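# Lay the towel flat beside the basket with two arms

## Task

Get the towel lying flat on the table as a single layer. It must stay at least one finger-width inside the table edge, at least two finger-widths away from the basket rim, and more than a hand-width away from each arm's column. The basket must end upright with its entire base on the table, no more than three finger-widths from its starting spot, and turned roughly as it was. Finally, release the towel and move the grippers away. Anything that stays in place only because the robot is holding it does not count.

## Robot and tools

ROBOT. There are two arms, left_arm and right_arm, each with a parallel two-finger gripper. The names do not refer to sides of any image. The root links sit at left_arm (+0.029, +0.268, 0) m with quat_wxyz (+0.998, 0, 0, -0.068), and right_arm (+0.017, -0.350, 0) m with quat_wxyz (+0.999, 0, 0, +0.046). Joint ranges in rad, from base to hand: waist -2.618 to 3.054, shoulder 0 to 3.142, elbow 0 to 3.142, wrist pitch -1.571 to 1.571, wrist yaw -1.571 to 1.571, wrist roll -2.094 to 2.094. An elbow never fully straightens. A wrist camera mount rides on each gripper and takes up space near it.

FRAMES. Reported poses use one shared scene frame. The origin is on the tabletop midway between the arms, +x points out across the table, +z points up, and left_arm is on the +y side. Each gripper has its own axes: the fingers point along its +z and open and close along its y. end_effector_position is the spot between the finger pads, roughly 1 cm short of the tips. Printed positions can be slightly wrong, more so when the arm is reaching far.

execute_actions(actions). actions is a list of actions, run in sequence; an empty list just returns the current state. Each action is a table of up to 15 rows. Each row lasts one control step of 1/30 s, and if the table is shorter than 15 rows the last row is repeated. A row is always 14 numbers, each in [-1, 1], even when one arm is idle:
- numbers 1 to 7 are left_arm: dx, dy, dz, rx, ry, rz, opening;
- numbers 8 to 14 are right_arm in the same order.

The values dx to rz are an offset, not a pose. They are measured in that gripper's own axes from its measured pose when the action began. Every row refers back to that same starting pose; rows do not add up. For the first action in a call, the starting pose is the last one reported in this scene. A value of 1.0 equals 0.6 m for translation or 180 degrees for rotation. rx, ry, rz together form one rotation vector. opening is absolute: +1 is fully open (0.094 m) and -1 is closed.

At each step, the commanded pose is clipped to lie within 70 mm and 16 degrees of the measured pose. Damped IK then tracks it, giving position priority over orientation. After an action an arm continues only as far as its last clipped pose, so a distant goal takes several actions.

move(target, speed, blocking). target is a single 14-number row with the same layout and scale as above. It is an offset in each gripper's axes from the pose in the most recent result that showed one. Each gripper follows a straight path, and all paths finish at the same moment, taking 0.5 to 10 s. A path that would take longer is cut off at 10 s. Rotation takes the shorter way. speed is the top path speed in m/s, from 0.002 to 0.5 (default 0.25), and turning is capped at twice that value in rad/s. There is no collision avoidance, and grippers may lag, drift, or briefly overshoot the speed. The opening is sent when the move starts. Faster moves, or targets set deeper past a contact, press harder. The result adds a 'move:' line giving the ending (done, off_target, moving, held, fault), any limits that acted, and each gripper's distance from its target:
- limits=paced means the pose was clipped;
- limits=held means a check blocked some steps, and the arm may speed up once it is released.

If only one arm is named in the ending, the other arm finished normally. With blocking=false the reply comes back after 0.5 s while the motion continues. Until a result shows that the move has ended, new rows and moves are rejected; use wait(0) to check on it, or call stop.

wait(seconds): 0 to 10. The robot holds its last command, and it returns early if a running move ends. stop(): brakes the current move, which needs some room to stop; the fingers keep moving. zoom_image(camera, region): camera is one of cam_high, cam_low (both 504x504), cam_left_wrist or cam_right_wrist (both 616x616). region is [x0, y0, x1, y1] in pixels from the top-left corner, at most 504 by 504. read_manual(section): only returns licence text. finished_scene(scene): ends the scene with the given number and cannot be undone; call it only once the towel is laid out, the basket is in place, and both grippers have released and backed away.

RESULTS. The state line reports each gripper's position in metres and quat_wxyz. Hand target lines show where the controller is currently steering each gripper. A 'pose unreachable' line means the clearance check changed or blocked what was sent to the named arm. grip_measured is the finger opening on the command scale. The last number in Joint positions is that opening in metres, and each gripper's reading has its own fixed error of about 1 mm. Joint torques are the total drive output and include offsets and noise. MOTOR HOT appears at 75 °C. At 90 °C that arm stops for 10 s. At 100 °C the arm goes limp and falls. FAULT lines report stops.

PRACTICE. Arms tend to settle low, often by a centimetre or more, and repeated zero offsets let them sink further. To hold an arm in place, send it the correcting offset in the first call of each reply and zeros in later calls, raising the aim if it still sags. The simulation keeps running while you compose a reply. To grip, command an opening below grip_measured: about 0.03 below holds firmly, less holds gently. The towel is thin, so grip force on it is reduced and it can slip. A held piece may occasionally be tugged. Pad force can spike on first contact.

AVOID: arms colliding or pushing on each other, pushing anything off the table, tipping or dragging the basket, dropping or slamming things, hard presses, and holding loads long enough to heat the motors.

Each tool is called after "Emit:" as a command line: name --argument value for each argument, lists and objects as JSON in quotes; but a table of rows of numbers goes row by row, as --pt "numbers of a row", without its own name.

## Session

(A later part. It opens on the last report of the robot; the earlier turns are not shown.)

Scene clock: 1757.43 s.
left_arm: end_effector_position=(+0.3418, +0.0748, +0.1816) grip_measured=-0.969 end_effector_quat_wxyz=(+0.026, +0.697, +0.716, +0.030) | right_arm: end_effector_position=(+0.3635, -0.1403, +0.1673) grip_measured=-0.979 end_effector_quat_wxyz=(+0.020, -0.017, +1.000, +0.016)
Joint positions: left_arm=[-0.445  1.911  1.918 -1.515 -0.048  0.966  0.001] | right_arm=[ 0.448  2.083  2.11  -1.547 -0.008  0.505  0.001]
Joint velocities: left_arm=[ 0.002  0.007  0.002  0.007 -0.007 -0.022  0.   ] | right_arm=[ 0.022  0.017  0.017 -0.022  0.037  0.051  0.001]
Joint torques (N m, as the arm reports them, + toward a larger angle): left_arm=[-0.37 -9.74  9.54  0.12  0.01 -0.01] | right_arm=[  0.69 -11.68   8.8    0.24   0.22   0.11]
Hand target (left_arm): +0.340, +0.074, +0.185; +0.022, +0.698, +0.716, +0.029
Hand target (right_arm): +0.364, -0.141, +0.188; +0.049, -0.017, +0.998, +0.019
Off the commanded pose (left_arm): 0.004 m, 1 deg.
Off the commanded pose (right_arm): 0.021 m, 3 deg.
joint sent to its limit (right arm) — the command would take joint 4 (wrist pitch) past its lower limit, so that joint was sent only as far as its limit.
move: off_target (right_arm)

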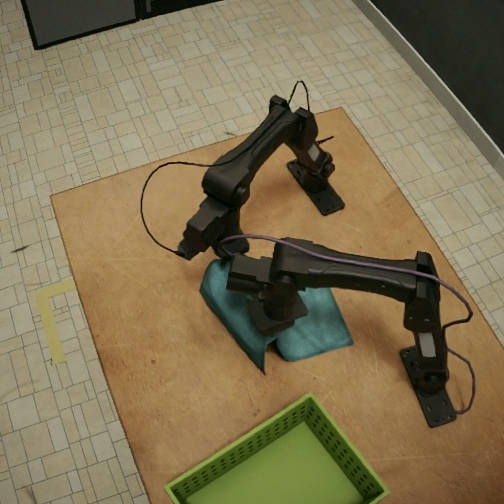

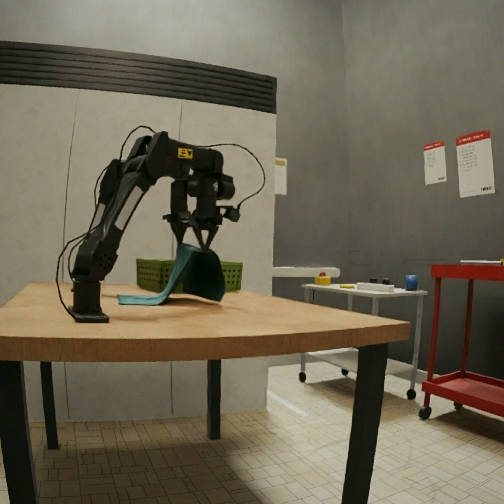

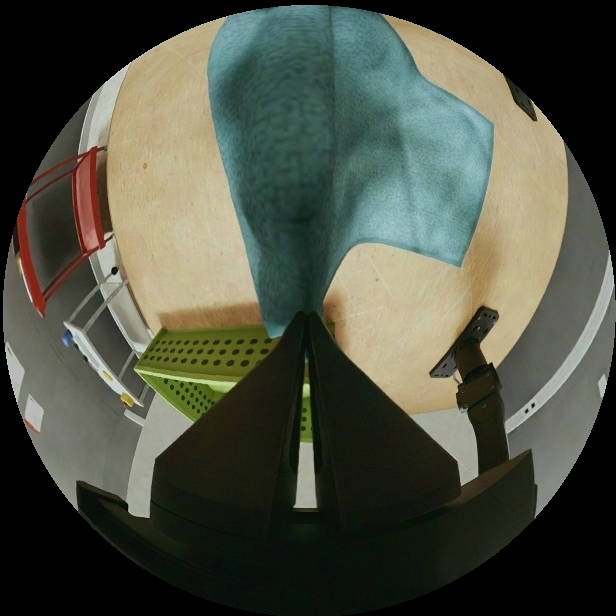

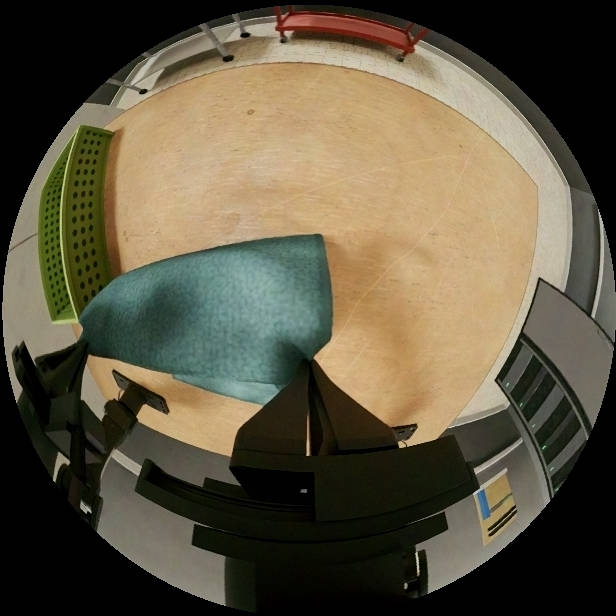

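Emit:
move --target '[0,-0.133,0.135,0,0,0,-1, 0.133,0,0.115,0,0,0,-1]' --speed 0.035

Emit:
zoom_image --camera "cam_low" --region '[80, 180, 300, 320]'

Emit:
zoom_image --camera "cam_high" --region '[150, 200, 420, 420]'

Scene clock: 1767.10 s.
left_arm: end_effector_position=(+0.2732, +0.0680, +0.0957) grip_measured=-0.969 end_effector_quat_wxyz=(+0.028, +0.699, +0.714, +0.026) | right_arm: end_effector_position=(+0.2854, -0.1421, +0.0858) grip_measured=-0.979 end_effector_quat_wxyz=(+0.002, -0.016, +1.000, +0.011)
Joint positions: left_arm=[-0.581  1.692  1.304 -1.123 -0.048  0.835  0.001] | right_arm=[ 0.557  1.827  1.428 -1.156 -0.016  0.616  0.001]
Joint velocities: left_arm=[ 0.012  0.007 -0.022 -0.022  0.022 -0.037  0.   ] | right_arm=[ 0.012 -0.027  0.007  0.022 -0.007 -0.007  0.   ]
Joint torques (N m, as the arm reports them, + toward a larger angle): left_arm=[ -0.34 -10.06   4.84   0.4   -0.16  -0.09] | right_arm=[  0.67 -10.1    5.55   0.27   0.1    0.09]
Hand target (left_arm): +0.269, +0.071, +0.095; +0.027, +0.697, +0.716, +0.030
Hand target (right_arm): +0.285, -0.141, +0.095; +0.019, -0.017, +1.000, +0.017
Off the commanded pose (left_arm): 0.007 m, 1 deg.
Off the commanded pose (right_arm): 0.010 m, 2 deg.
move: done

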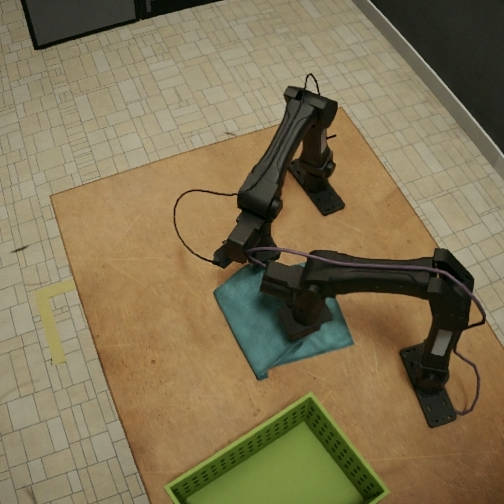

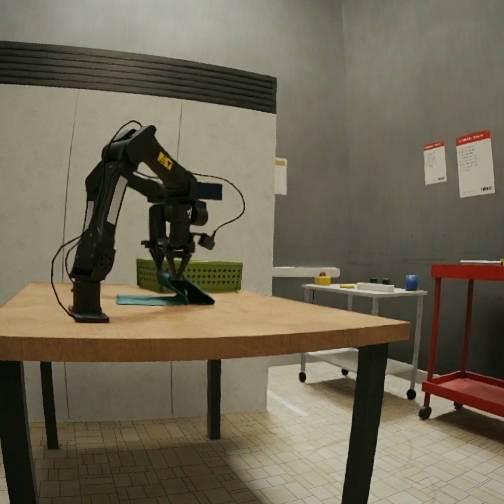

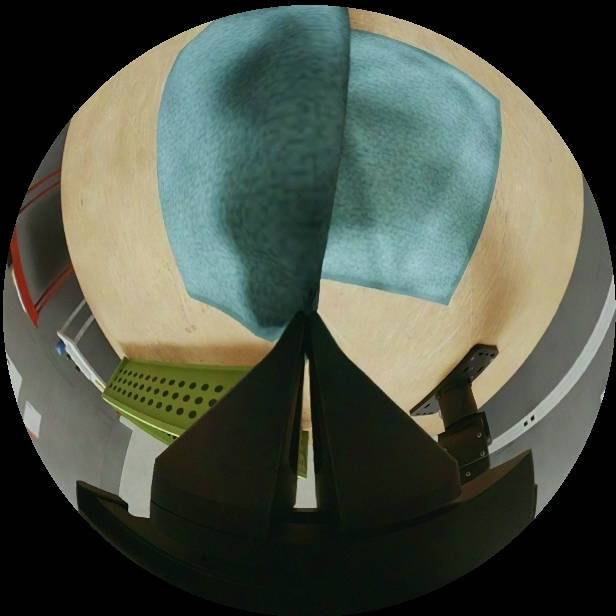

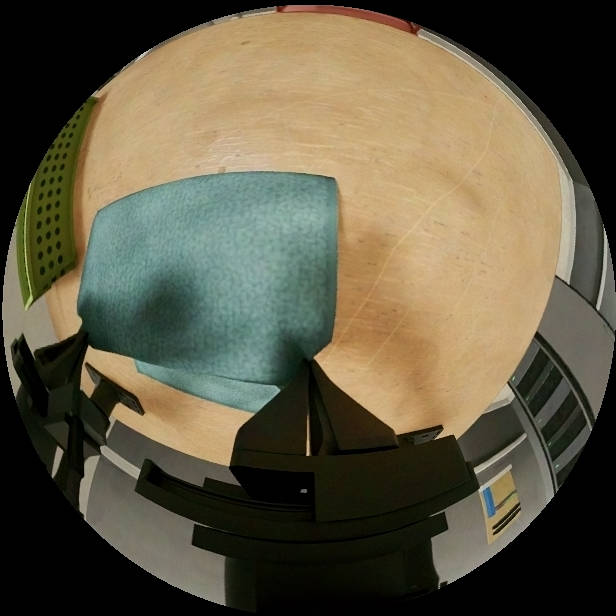

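Region (80, 180, 300, 320) of cam_low's 504x504 image, scaled by 2.291, with more detail than that image has; it fills the top 321 rows of this view, and the rest is white.

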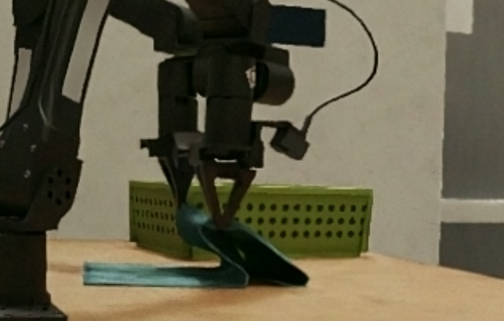

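Region (150, 200, 420, 420) of cam_high's 504x504 image, scaled by 1.867, with more detail than that image has; it fills the top 411 rows of this view, and the rest is white.

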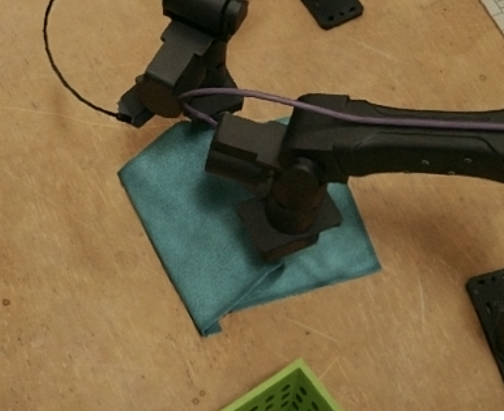

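Emit:
move --target '[0,-0.11,0.115,0,0,0,-1, 0.11,0,0.10,0,0,0,-1]' --speed 0.035

Emit:
zoom_image --camera "cam_low" --region '[80, 180, 300, 320]'

Emit:
zoom_image --camera "cam_high" --region '[150, 200, 420, 420]'

Scene clock: 1777.80 s.
left_arm: end_effector_position=(+0.2168, +0.0607, +0.0248) grip_measured=-0.969 end_effector_quat_wxyz=(+0.030, +0.701, +0.712, +0.021) | right_arm: end_effector_position=(+0.2210, -0.1451, +0.0212) grip_measured=-0.979 end_effector_quat_wxyz=(-0.008, -0.014, +1.000, +0.005)
Joint positions: left_arm=[-0.734  1.643  0.955 -0.826 -0.048  0.688  0.001] | right_arm=[ 0.682  1.736  1.047 -0.886 -0.019  0.745  0.001]
Joint velocities: left_arm=[ 0.002  0.002  0.002  0.022 -0.022 -0.022 -0.001] | right_arm=[-0.002 -0.007 -0.017  0.037  0.051 -0.037 -0.   ]
Joint torques (N m, as the arm reports them, + toward a larger angle): left_arm=[-0.48 -8.79  4.05  0.48 -0.15 -0.1 ] | right_arm=[ 0.96 -8.34  4.37  0.28  0.01  0.07]
Hand target (left_arm): +0.213, +0.065, +0.022; +0.029, +0.699, +0.714, +0.026
Hand target (right_arm): +0.219, -0.143, +0.026; +0.000, -0.016, +1.000, +0.012
Off the commanded pose (left_arm): 0.008 m, 1 deg.
Off the commanded pose (right_arm): 0.005 m, 1 deg.
move: done

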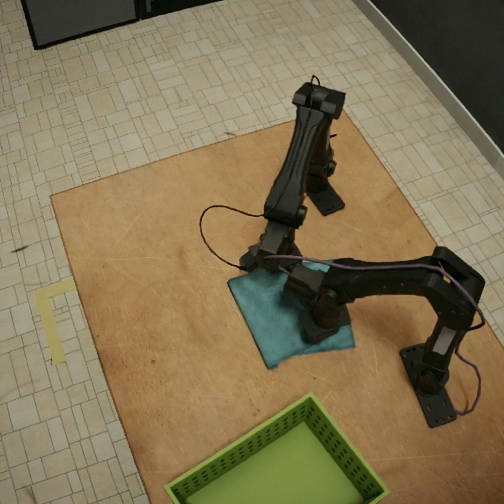

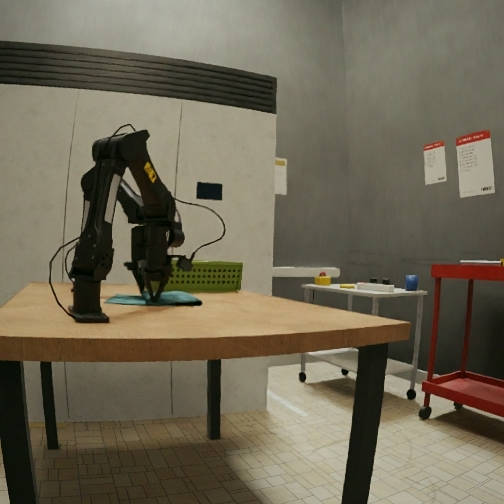

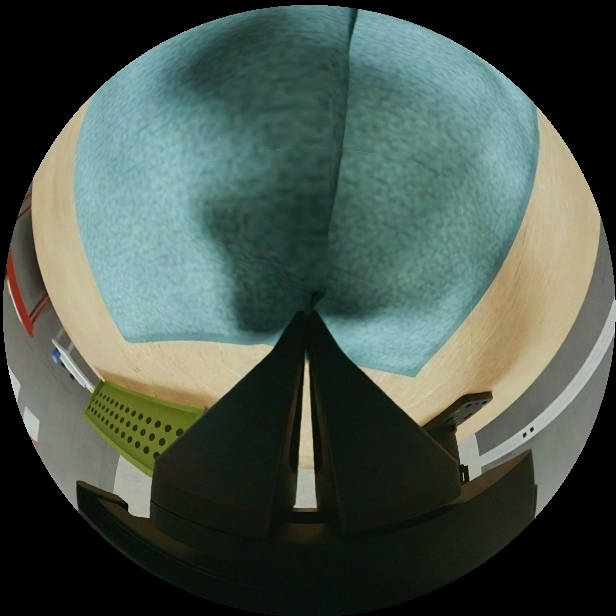

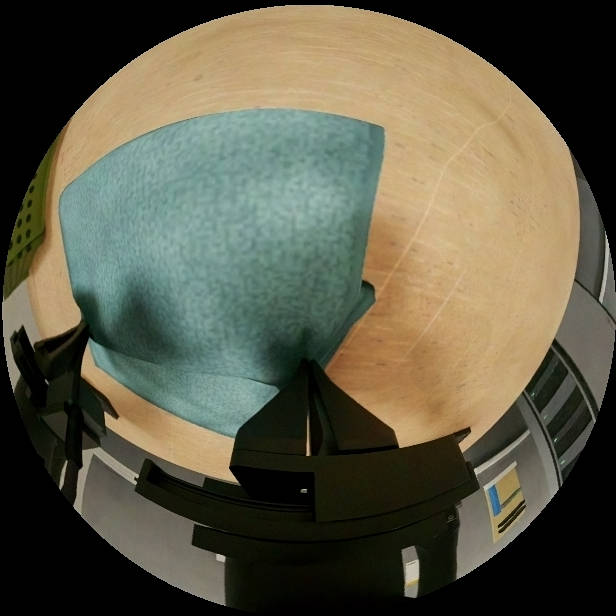

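Region (80, 180, 300, 320) of cam_low's 504x504 image, scaled by 2.291, with more detail than that image has; it fills the top 321 rows of this view, and the rest is white.

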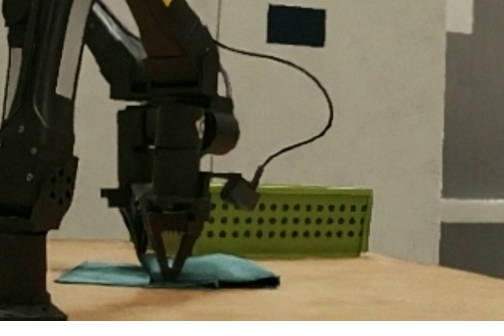

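Region (150, 200, 420, 420) of cam_high's 504x504 image, scaled by 1.867, with more detail than that image has; it fills the top 411 rows of this view, and the rest is white.

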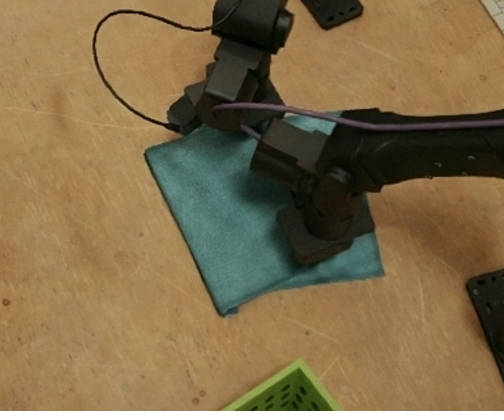

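Emit:
execute_actions --actions '[[[0,0,0,0,0,0,-0.9, 0,0,0,0,0,0,-0.9],[0,0,0,0,0,0,-0.8, 0,0,0,0,0,0,-0.8],[0,0,0,0,0,0,-0.7, 0,0,0,0,0,0,-0.7],[0,0,0,0,0,0,-0.6, 0,0,0,0,0,0,-0.6],[0,0,0,0,0,0,-0.5, 0,0,0,0,0,0,-0.5],[0,0,0,0,0,0,-0.4, 0,0,0,0,0,0,-0.4],[0,0,0,0,0,0,-0.3, 0,0,0,0,0,0,-0.3]]]'

Emit:
move --target '[0,0,-0.15,0,0,0,-0.3, 0,0,-0.15,0,0,0,-0.3]' --speed 0.06

Emit:
zoom_image --camera "cam_high" --region '[150, 200, 420, 420]'

Scene clock: 1782.27 s.
left_arm: end_effector_position=(+0.2168, +0.0607, +0.0248) grip_measured=-0.302 end_effector_quat_wxyz=(+0.030, +0.701, +0.713, +0.021) | right_arm: end_effector_position=(+0.2202, -0.1459, +0.0212) grip_measured=-0.303 end_effector_quat_wxyz=(-0.010, -0.014, +1.000, +0.004)
Joint positions: left_arm=[-0.734  1.643  0.955 -0.826 -0.048  0.686  0.033] | right_arm=[ 0.682  1.736  1.047 -0.891 -0.019  0.746  0.033]
Joint velocities: left_arm=[-0.002 -0.007 -0.012  0.051  0.051 -0.022 -0.   ] | right_arm=[-0.002 -0.007  0.007 -0.037 -0.007 -0.022 -0.   ]
Joint torques (N m, as the arm reports them, + toward a larger angle): left_arm=[ 0.05 -7.5   6.51  0.37 -0.02  0.05] | right_arm=[-0.04 -6.08  5.74  0.23 -0.01 -0.02]
Hand target (left_arm): +0.217, +0.061, +0.025; +0.030, +0.701, +0.712, +0.021
Hand target (right_arm): +0.221, -0.145, +0.021; -0.008, -0.014, +1.000, +0.006
Off the commanded pose (left_arm): 0.000 m, 0 deg.
Off the commanded pose (right_arm): 0.001 m, 0 deg.

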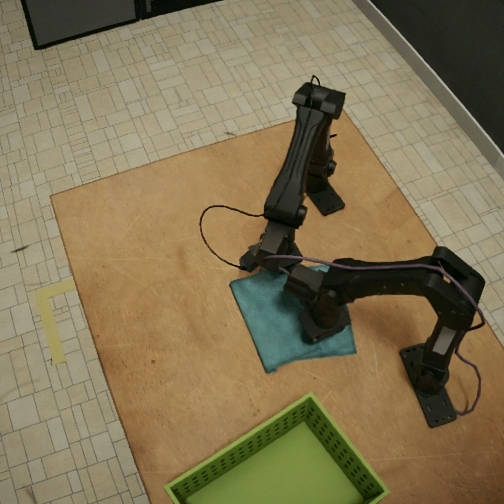

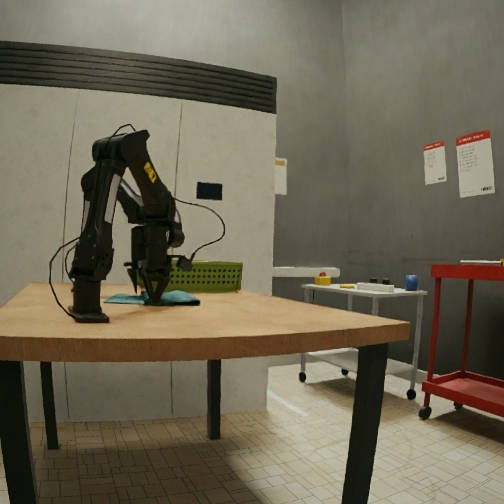

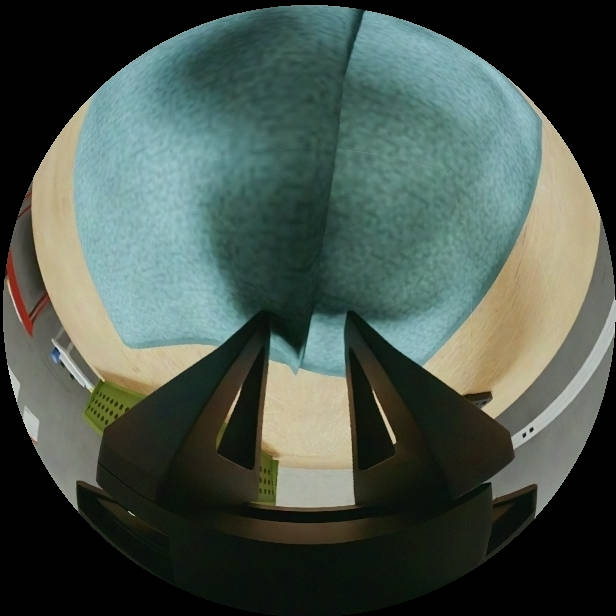

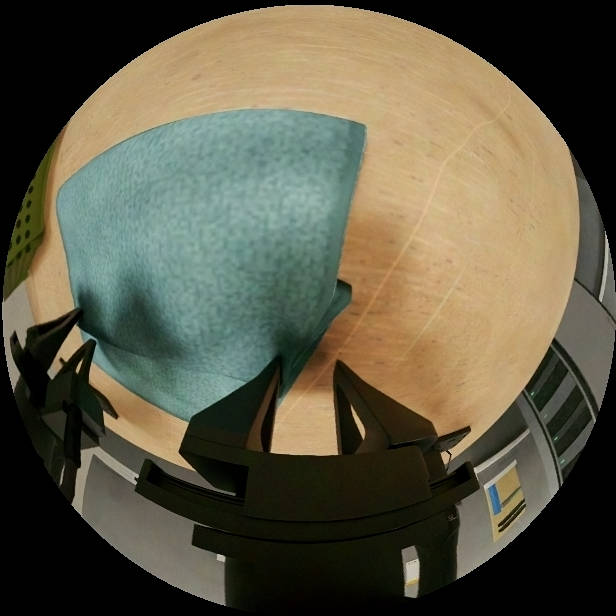

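Scene clock: 1784.27 s.
left_arm: end_effector_position=(+0.2100, +0.0673, +0.1037) grip_measured=-0.302 end_effector_quat_wxyz=(+0.017, +0.702, +0.712, +0.022) | right_arm: end_effector_position=(+0.2177, -0.1483, +0.0956) grip_measured=-0.302 end_effector_quat_wxyz=(-0.027, -0.013, +0.999, -0.012)
Joint positions: left_arm=[-0.737  1.544  1.182 -1.179 -0.048  0.685  0.033] | right_arm=[ 0.682  1.682  1.293 -1.237 -0.019  0.746  0.033]
Joint velocities: left_arm=[-0.012 -0.007  0.007 -0.051 -0.007 -0.051  0.001] | right_arm=[ 0.007  0.012  0.022 -0.037 -0.037  0.007 -0.   ]
Joint torques (N m, as the arm reports them, + toward a larger angle): left_arm=[-0.48 -8.17  9.46  0.16 -0.03 -0.08] | right_arm=[-0.48 -8.37  8.82  0.    0.   -0.07]
Hand target (left_arm): +0.211, +0.063, +0.114; +0.030, +0.700, +0.713, +0.021
Hand target (right_arm): +0.223, -0.146, +0.111; -0.010, -0.013, +1.000, +0.004
Off the commanded pose (left_arm): 0.012 m, 1 deg.
Off the commanded pose (right_arm): 0.016 m, 3 deg.
move: off_target (left_arm, right_arm)

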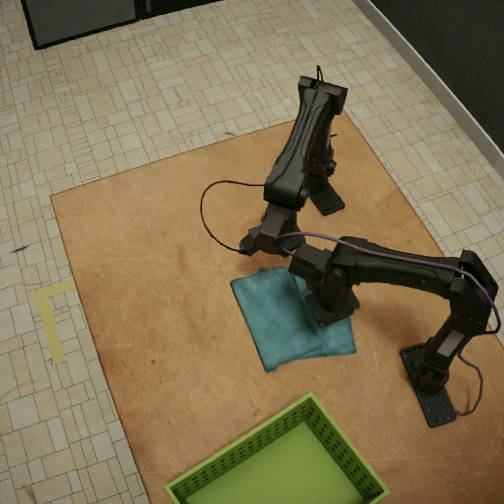

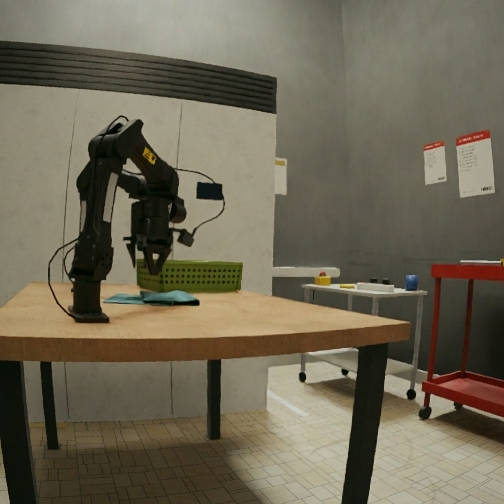

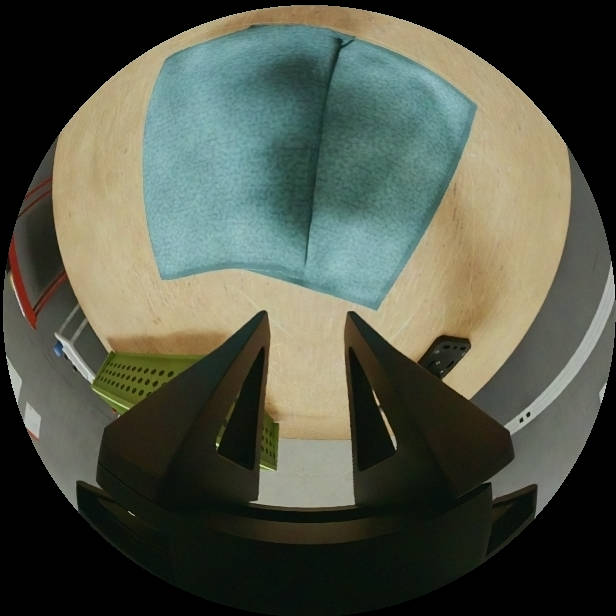

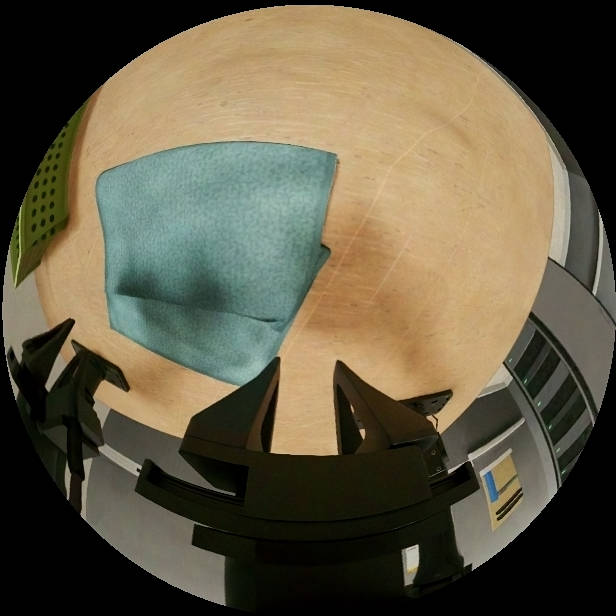

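Region (150, 200, 420, 420) of cam_high's 504x504 image, scaled by 1.867, with more detail than that image has; it fills the top 411 rows of this view, and the rest is white.

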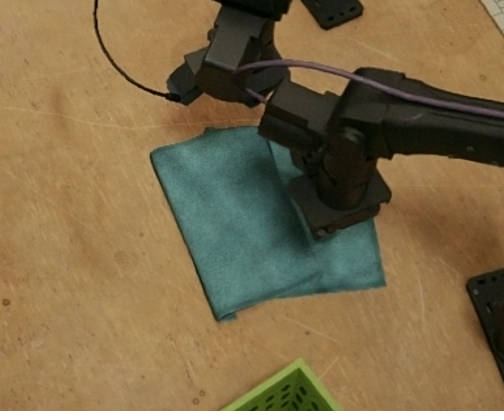

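Emit:
zoom_image --camera "cam_left_wrist" --region '[120, 10, 500, 330]'

Emit:
zoom_image --camera "cam_right_wrist" --region '[80, 120, 380, 400]'

Region (120, 10, 500, 330) of cam_left_wrist's 616x616 image, scaled by 1.326, with more detail than that image has; it fills the top 424 rows of this view, and the rest is white.

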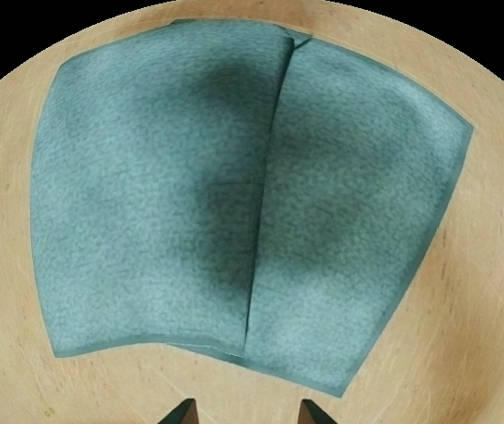

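Region (80, 120, 380, 400) of cam_right_wrist's 616x616 image, scaled by 1.680, with more detail than that image has; it fills the top 470 rows of this view, and the rest is white.

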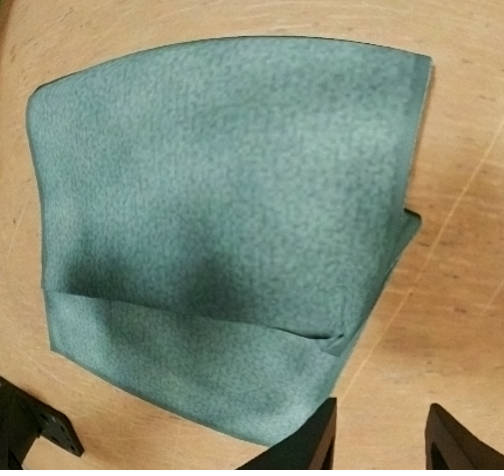

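Emit:
move --target '[0,0.1,0,0,0,0,0.05, -0.12,0.0,0.03,0,0,0,0.05]' --speed 0.08

Emit:
zoom_image --camera "cam_right_wrist" --region '[60, 150, 400, 400]'

Emit:
zoom_image --camera "cam_left_wrist" --region '[150, 10, 530, 330]'

Scene clock: 1796.27 s.
left_arm: end_effector_position=(+0.2649, +0.0714, +0.1022) grip_measured=+0.048 end_effector_quat_wxyz=(+0.013, +0.699, +0.714, +0.024) | right_arm: end_effector_position=(+0.2775, -0.1498, +0.0690) grip_measured=+0.047 end_effector_quat_wxyz=(-0.041, -0.012, +0.999, -0.019)
Joint positions: left_arm=[-0.591  1.686  1.324 -1.181 -0.048  0.824  0.049] | right_arm=[ 0.552  1.894  1.444 -1.208 -0.018  0.618  0.049]
Joint velocities: left_arm=[ 0.002  0.002 -0.002  0.022  0.022  0.066 -0.001] | right_arm=[-0.007  0.007  0.012 -0.037  0.037 -0.022 -0.001]
Joint torques (N m, as the arm reports them, + toward a larger angle): left_arm=[ 0.4  -7.4   9.71  0.19  0.02  0.15] | right_arm=[-0.96 -7.04  8.72  0.11  0.06 -0.07]
Hand target (left_arm): +0.270, +0.069, +0.107; +0.017, +0.702, +0.712, +0.022
Hand target (right_arm): +0.288, -0.148, +0.074; -0.026, -0.013, +0.999, -0.014
Off the commanded pose (left_arm): 0.008 m, 1 deg.
Off the commanded pose (right_arm): 0.012 m, 2 deg.
move: off_target (right_arm)

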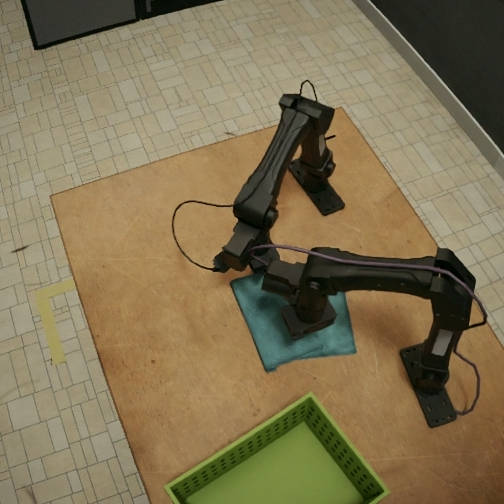

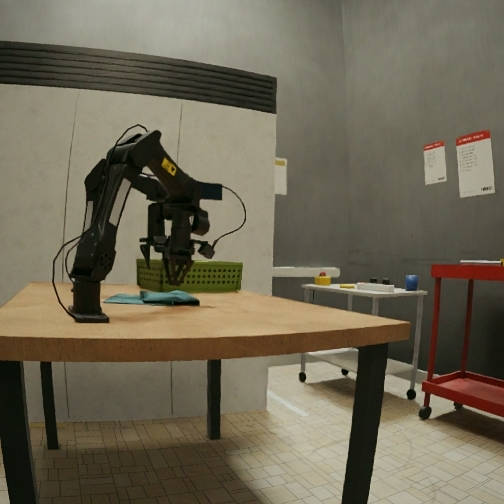

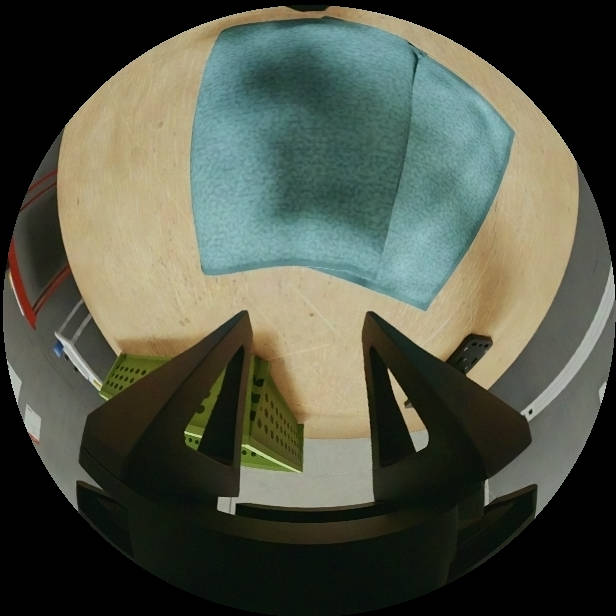

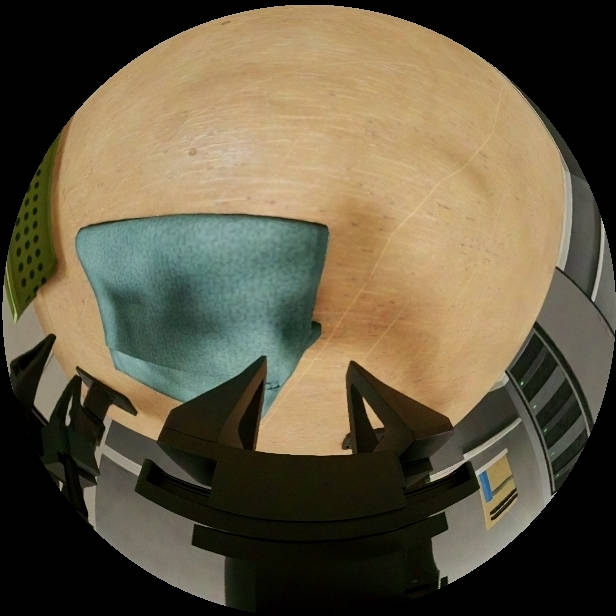

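Region (60, 150, 400, 400) of cam_right_wrist's 616x616 image, scaled by 1.482, with more detail than that image has; it fills the top 371 rows of this view, and the rest is white.

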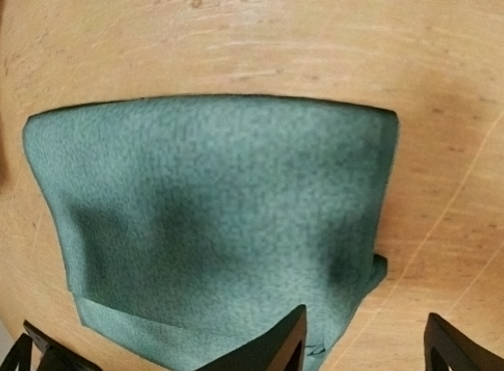

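Region (150, 10, 530, 330) of cam_left_wrist's 616x616 image, scaled by 1.326, with more detail than that image has; it fills the top 424 rows of this view, and the rest is white.

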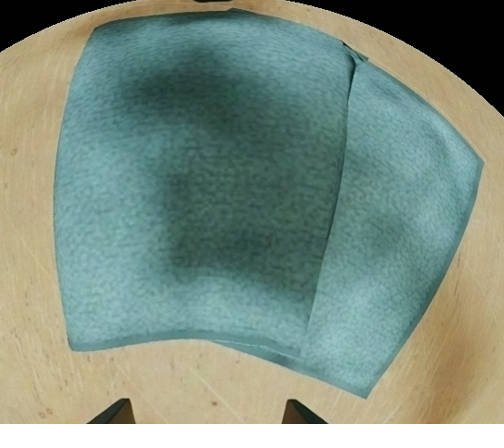

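Emit:
execute_actions --actions '[]'

Scene clock: 1805.87 s.
left_arm: end_effector_position=(+0.2649, +0.0714, +0.1022) grip_measured=+0.048 end_effector_quat_wxyz=(+0.013, +0.700, +0.713, +0.024) | right_arm: end_effector_position=(+0.2776, -0.1498, +0.0690) grip_measured=+0.047 end_effector_quat_wxyz=(-0.040, -0.014, +0.999, -0.018)
Joint positions: left_arm=[-0.591  1.686  1.324 -1.181 -0.048  0.827  0.049] | right_arm=[ 0.552  1.894  1.445 -1.208 -0.018  0.615  0.049]
Joint velocities: left_arm=[-0.002 -0.022  0.007  0.051 -0.007 -0.022 -0.   ] | right_arm=[ 0.002  0.032  0.002 -0.081 -0.037 -0.051  0.001]
Joint torques (N m, as the arm reports them, + toward a larger angle): left_arm=[ 0.42 -7.6   9.72  0.19  0.02  0.13] | right_arm=[-0.65 -7.14  8.75  0.12  0.09 -0.07]
Hand target (left_arm): +0.270, +0.069, +0.107; +0.017, +0.702, +0.712, +0.022
Hand target (right_arm): +0.288, -0.148, +0.074; -0.026, -0.013, +0.999, -0.014
Off the commanded pose (left_arm): 0.008 m, 1 deg.
Off the commanded pose (right_arm): 0.012 m, 2 deg.

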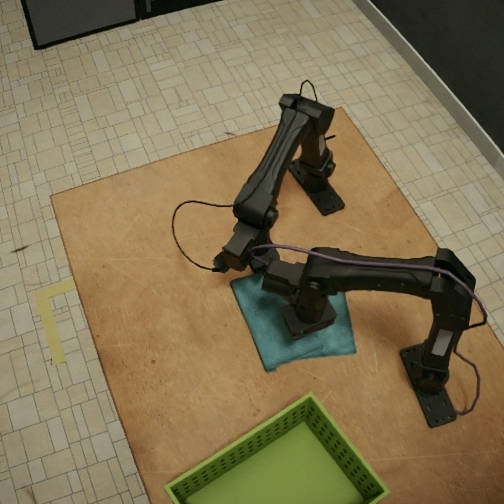

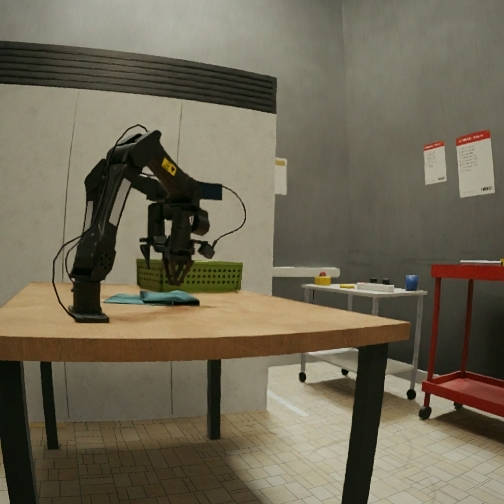

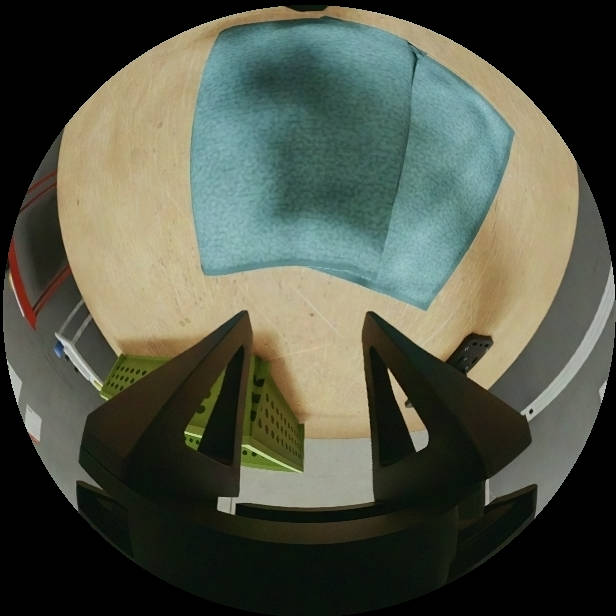

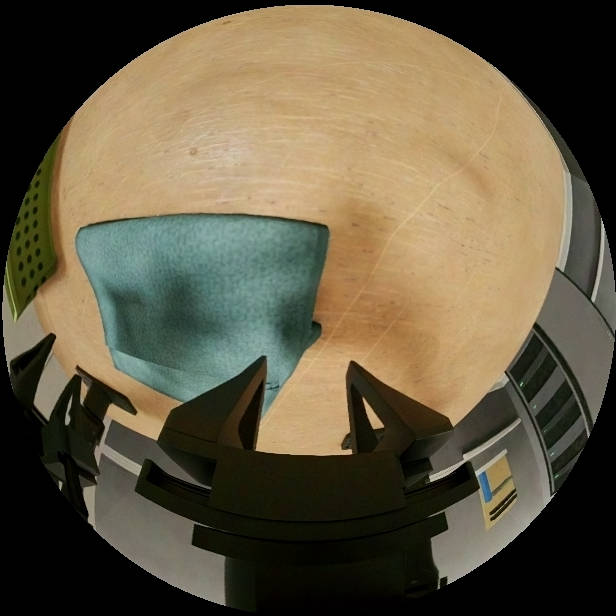

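Emit:
zoom_image --camera "cam_left_wrist" --region '[170, 10, 530, 320]'

Emit:
zoom_image --camera "cam_right_wrist" --region '[60, 190, 360, 420]'

Region (170, 10, 530, 320) of cam_left_wrist's 616x616 image, scaled by 1.400, with more detail than that image has; it fills the top 434 rows of this view, and the rest is white.

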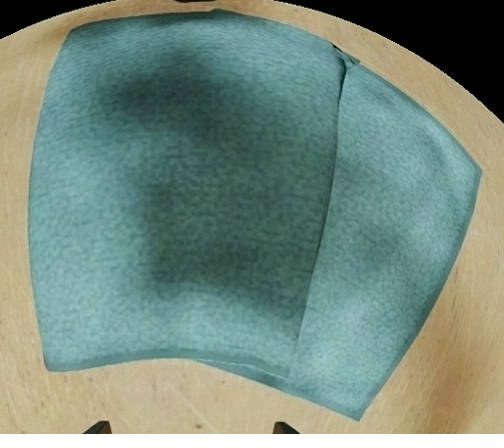

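Region (60, 190, 360, 420) of cam_right_wrist's 616x616 image, scaled by 1.680, with more detail than that image has; it fills the top 386 rows of this view, and the rest is white.

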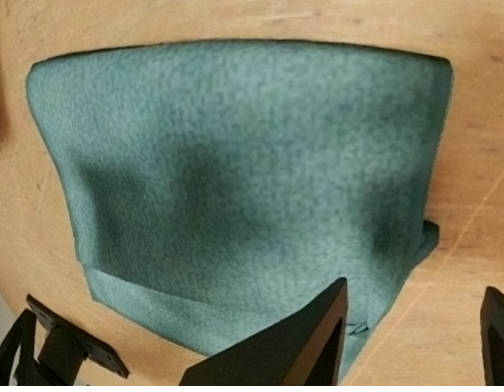

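Emit:
zoom_image --camera "cam_low" --region '[80, 250, 240, 330]'

Emit:
zoom_image --camera "cam_high" --region '[200, 240, 380, 400]'

Region (80, 250, 240, 330) of cam_low's 504x504 image, scaled by 3.150, with more detail than that image has.

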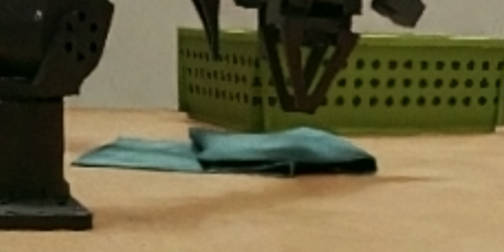

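Region (200, 240, 380, 400) of cam_high's 504x504 image, scaled by 2.800, with more detail than that image has.

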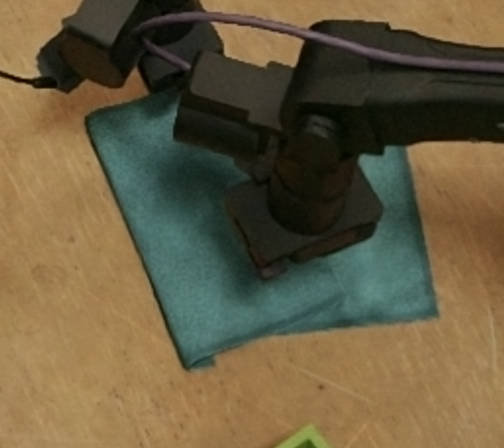

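Emit:
move --target '[-0.0, 0.06, 0.0, 0, 0, -0.5, 0.06, 0.02, 0.0, -0.01, 0, 0, 0, 0.06]' --speed 0.25

Scene clock: 1929.47 s.
left_arm: end_effector_position=(+0.2961, +0.0733, +0.1003) grip_measured=+0.058 end_effector_quat_wxyz=(+0.026, +0.001, +1.000, +0.010) | right_arm: end_effector_position=(+0.2727, -0.1506, +0.0666) grip_measured=+0.057 end_effector_quat_wxyz=(-0.046, -0.011, +0.999, -0.023)
Joint positions: left_arm=[-0.524  1.773  1.419 -1.187 -0.048 -0.656  0.05 ] | right_arm=[ 0.559  1.894  1.433 -1.212 -0.018  0.627  0.05 ]
Joint velocities: left_arm=[ 0.012 -0.007 -0.007 -0.066 -0.037 -0.051  0.   ] | right_arm=[-0.007 -0.012  0.017 -0.022  0.007 -0.007  0.001]
Joint torques (N m, as the arm reports them, + toward a larger angle): left_arm=[ 0.66 -8.36  9.52  0.19  0.02 -0.09] | right_arm=[  0.98 -10.49   4.78  -0.06  -0.02   0.07]
Hand target (left_arm): +0.301, +0.072, +0.104; +0.026, -0.009, +1.000, +0.008
Hand target (right_arm): +0.266, -0.150, +0.076; -0.041, -0.014, +0.999, -0.018
Off the commanded pose (left_arm): 0.006 m, 1 deg.
Off the commanded pose (right_arm): 0.012 m, 1 deg.
move: off_target (right_arm)

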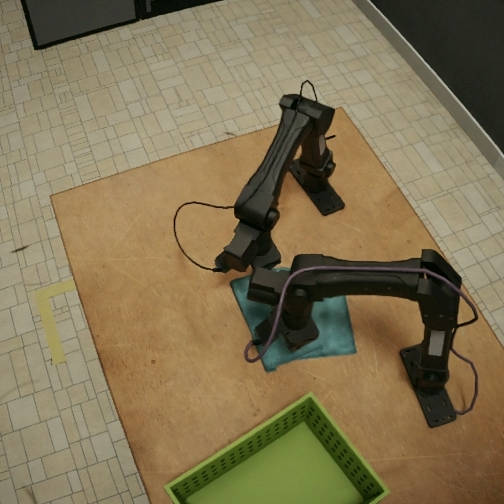

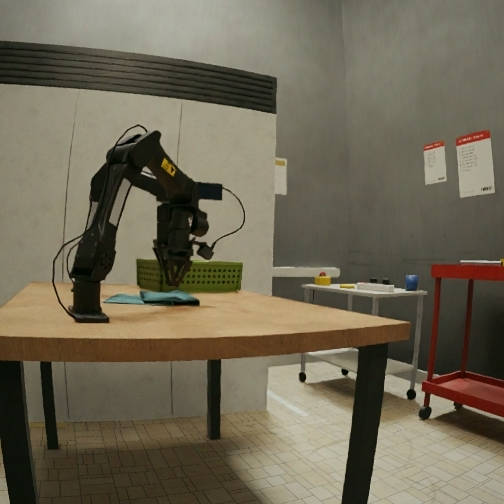

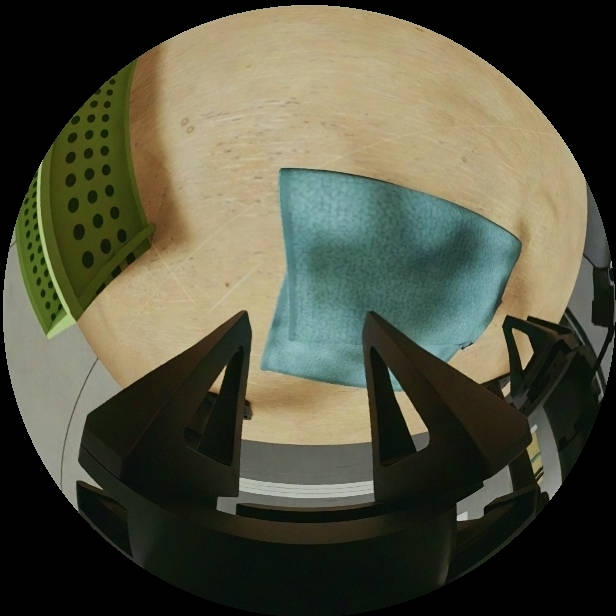

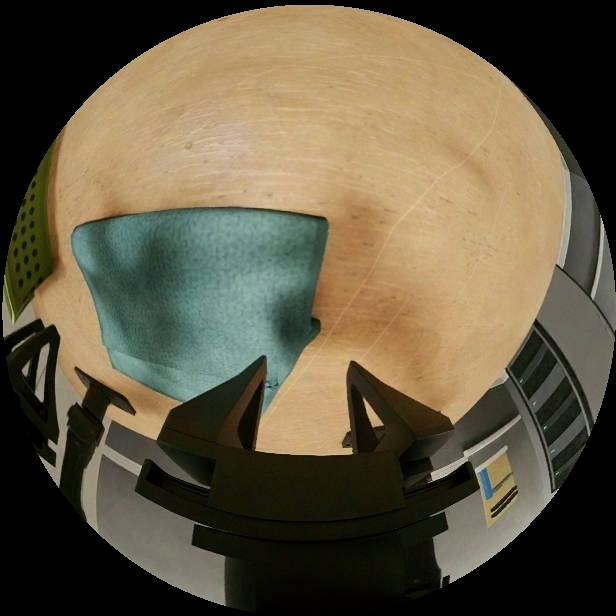

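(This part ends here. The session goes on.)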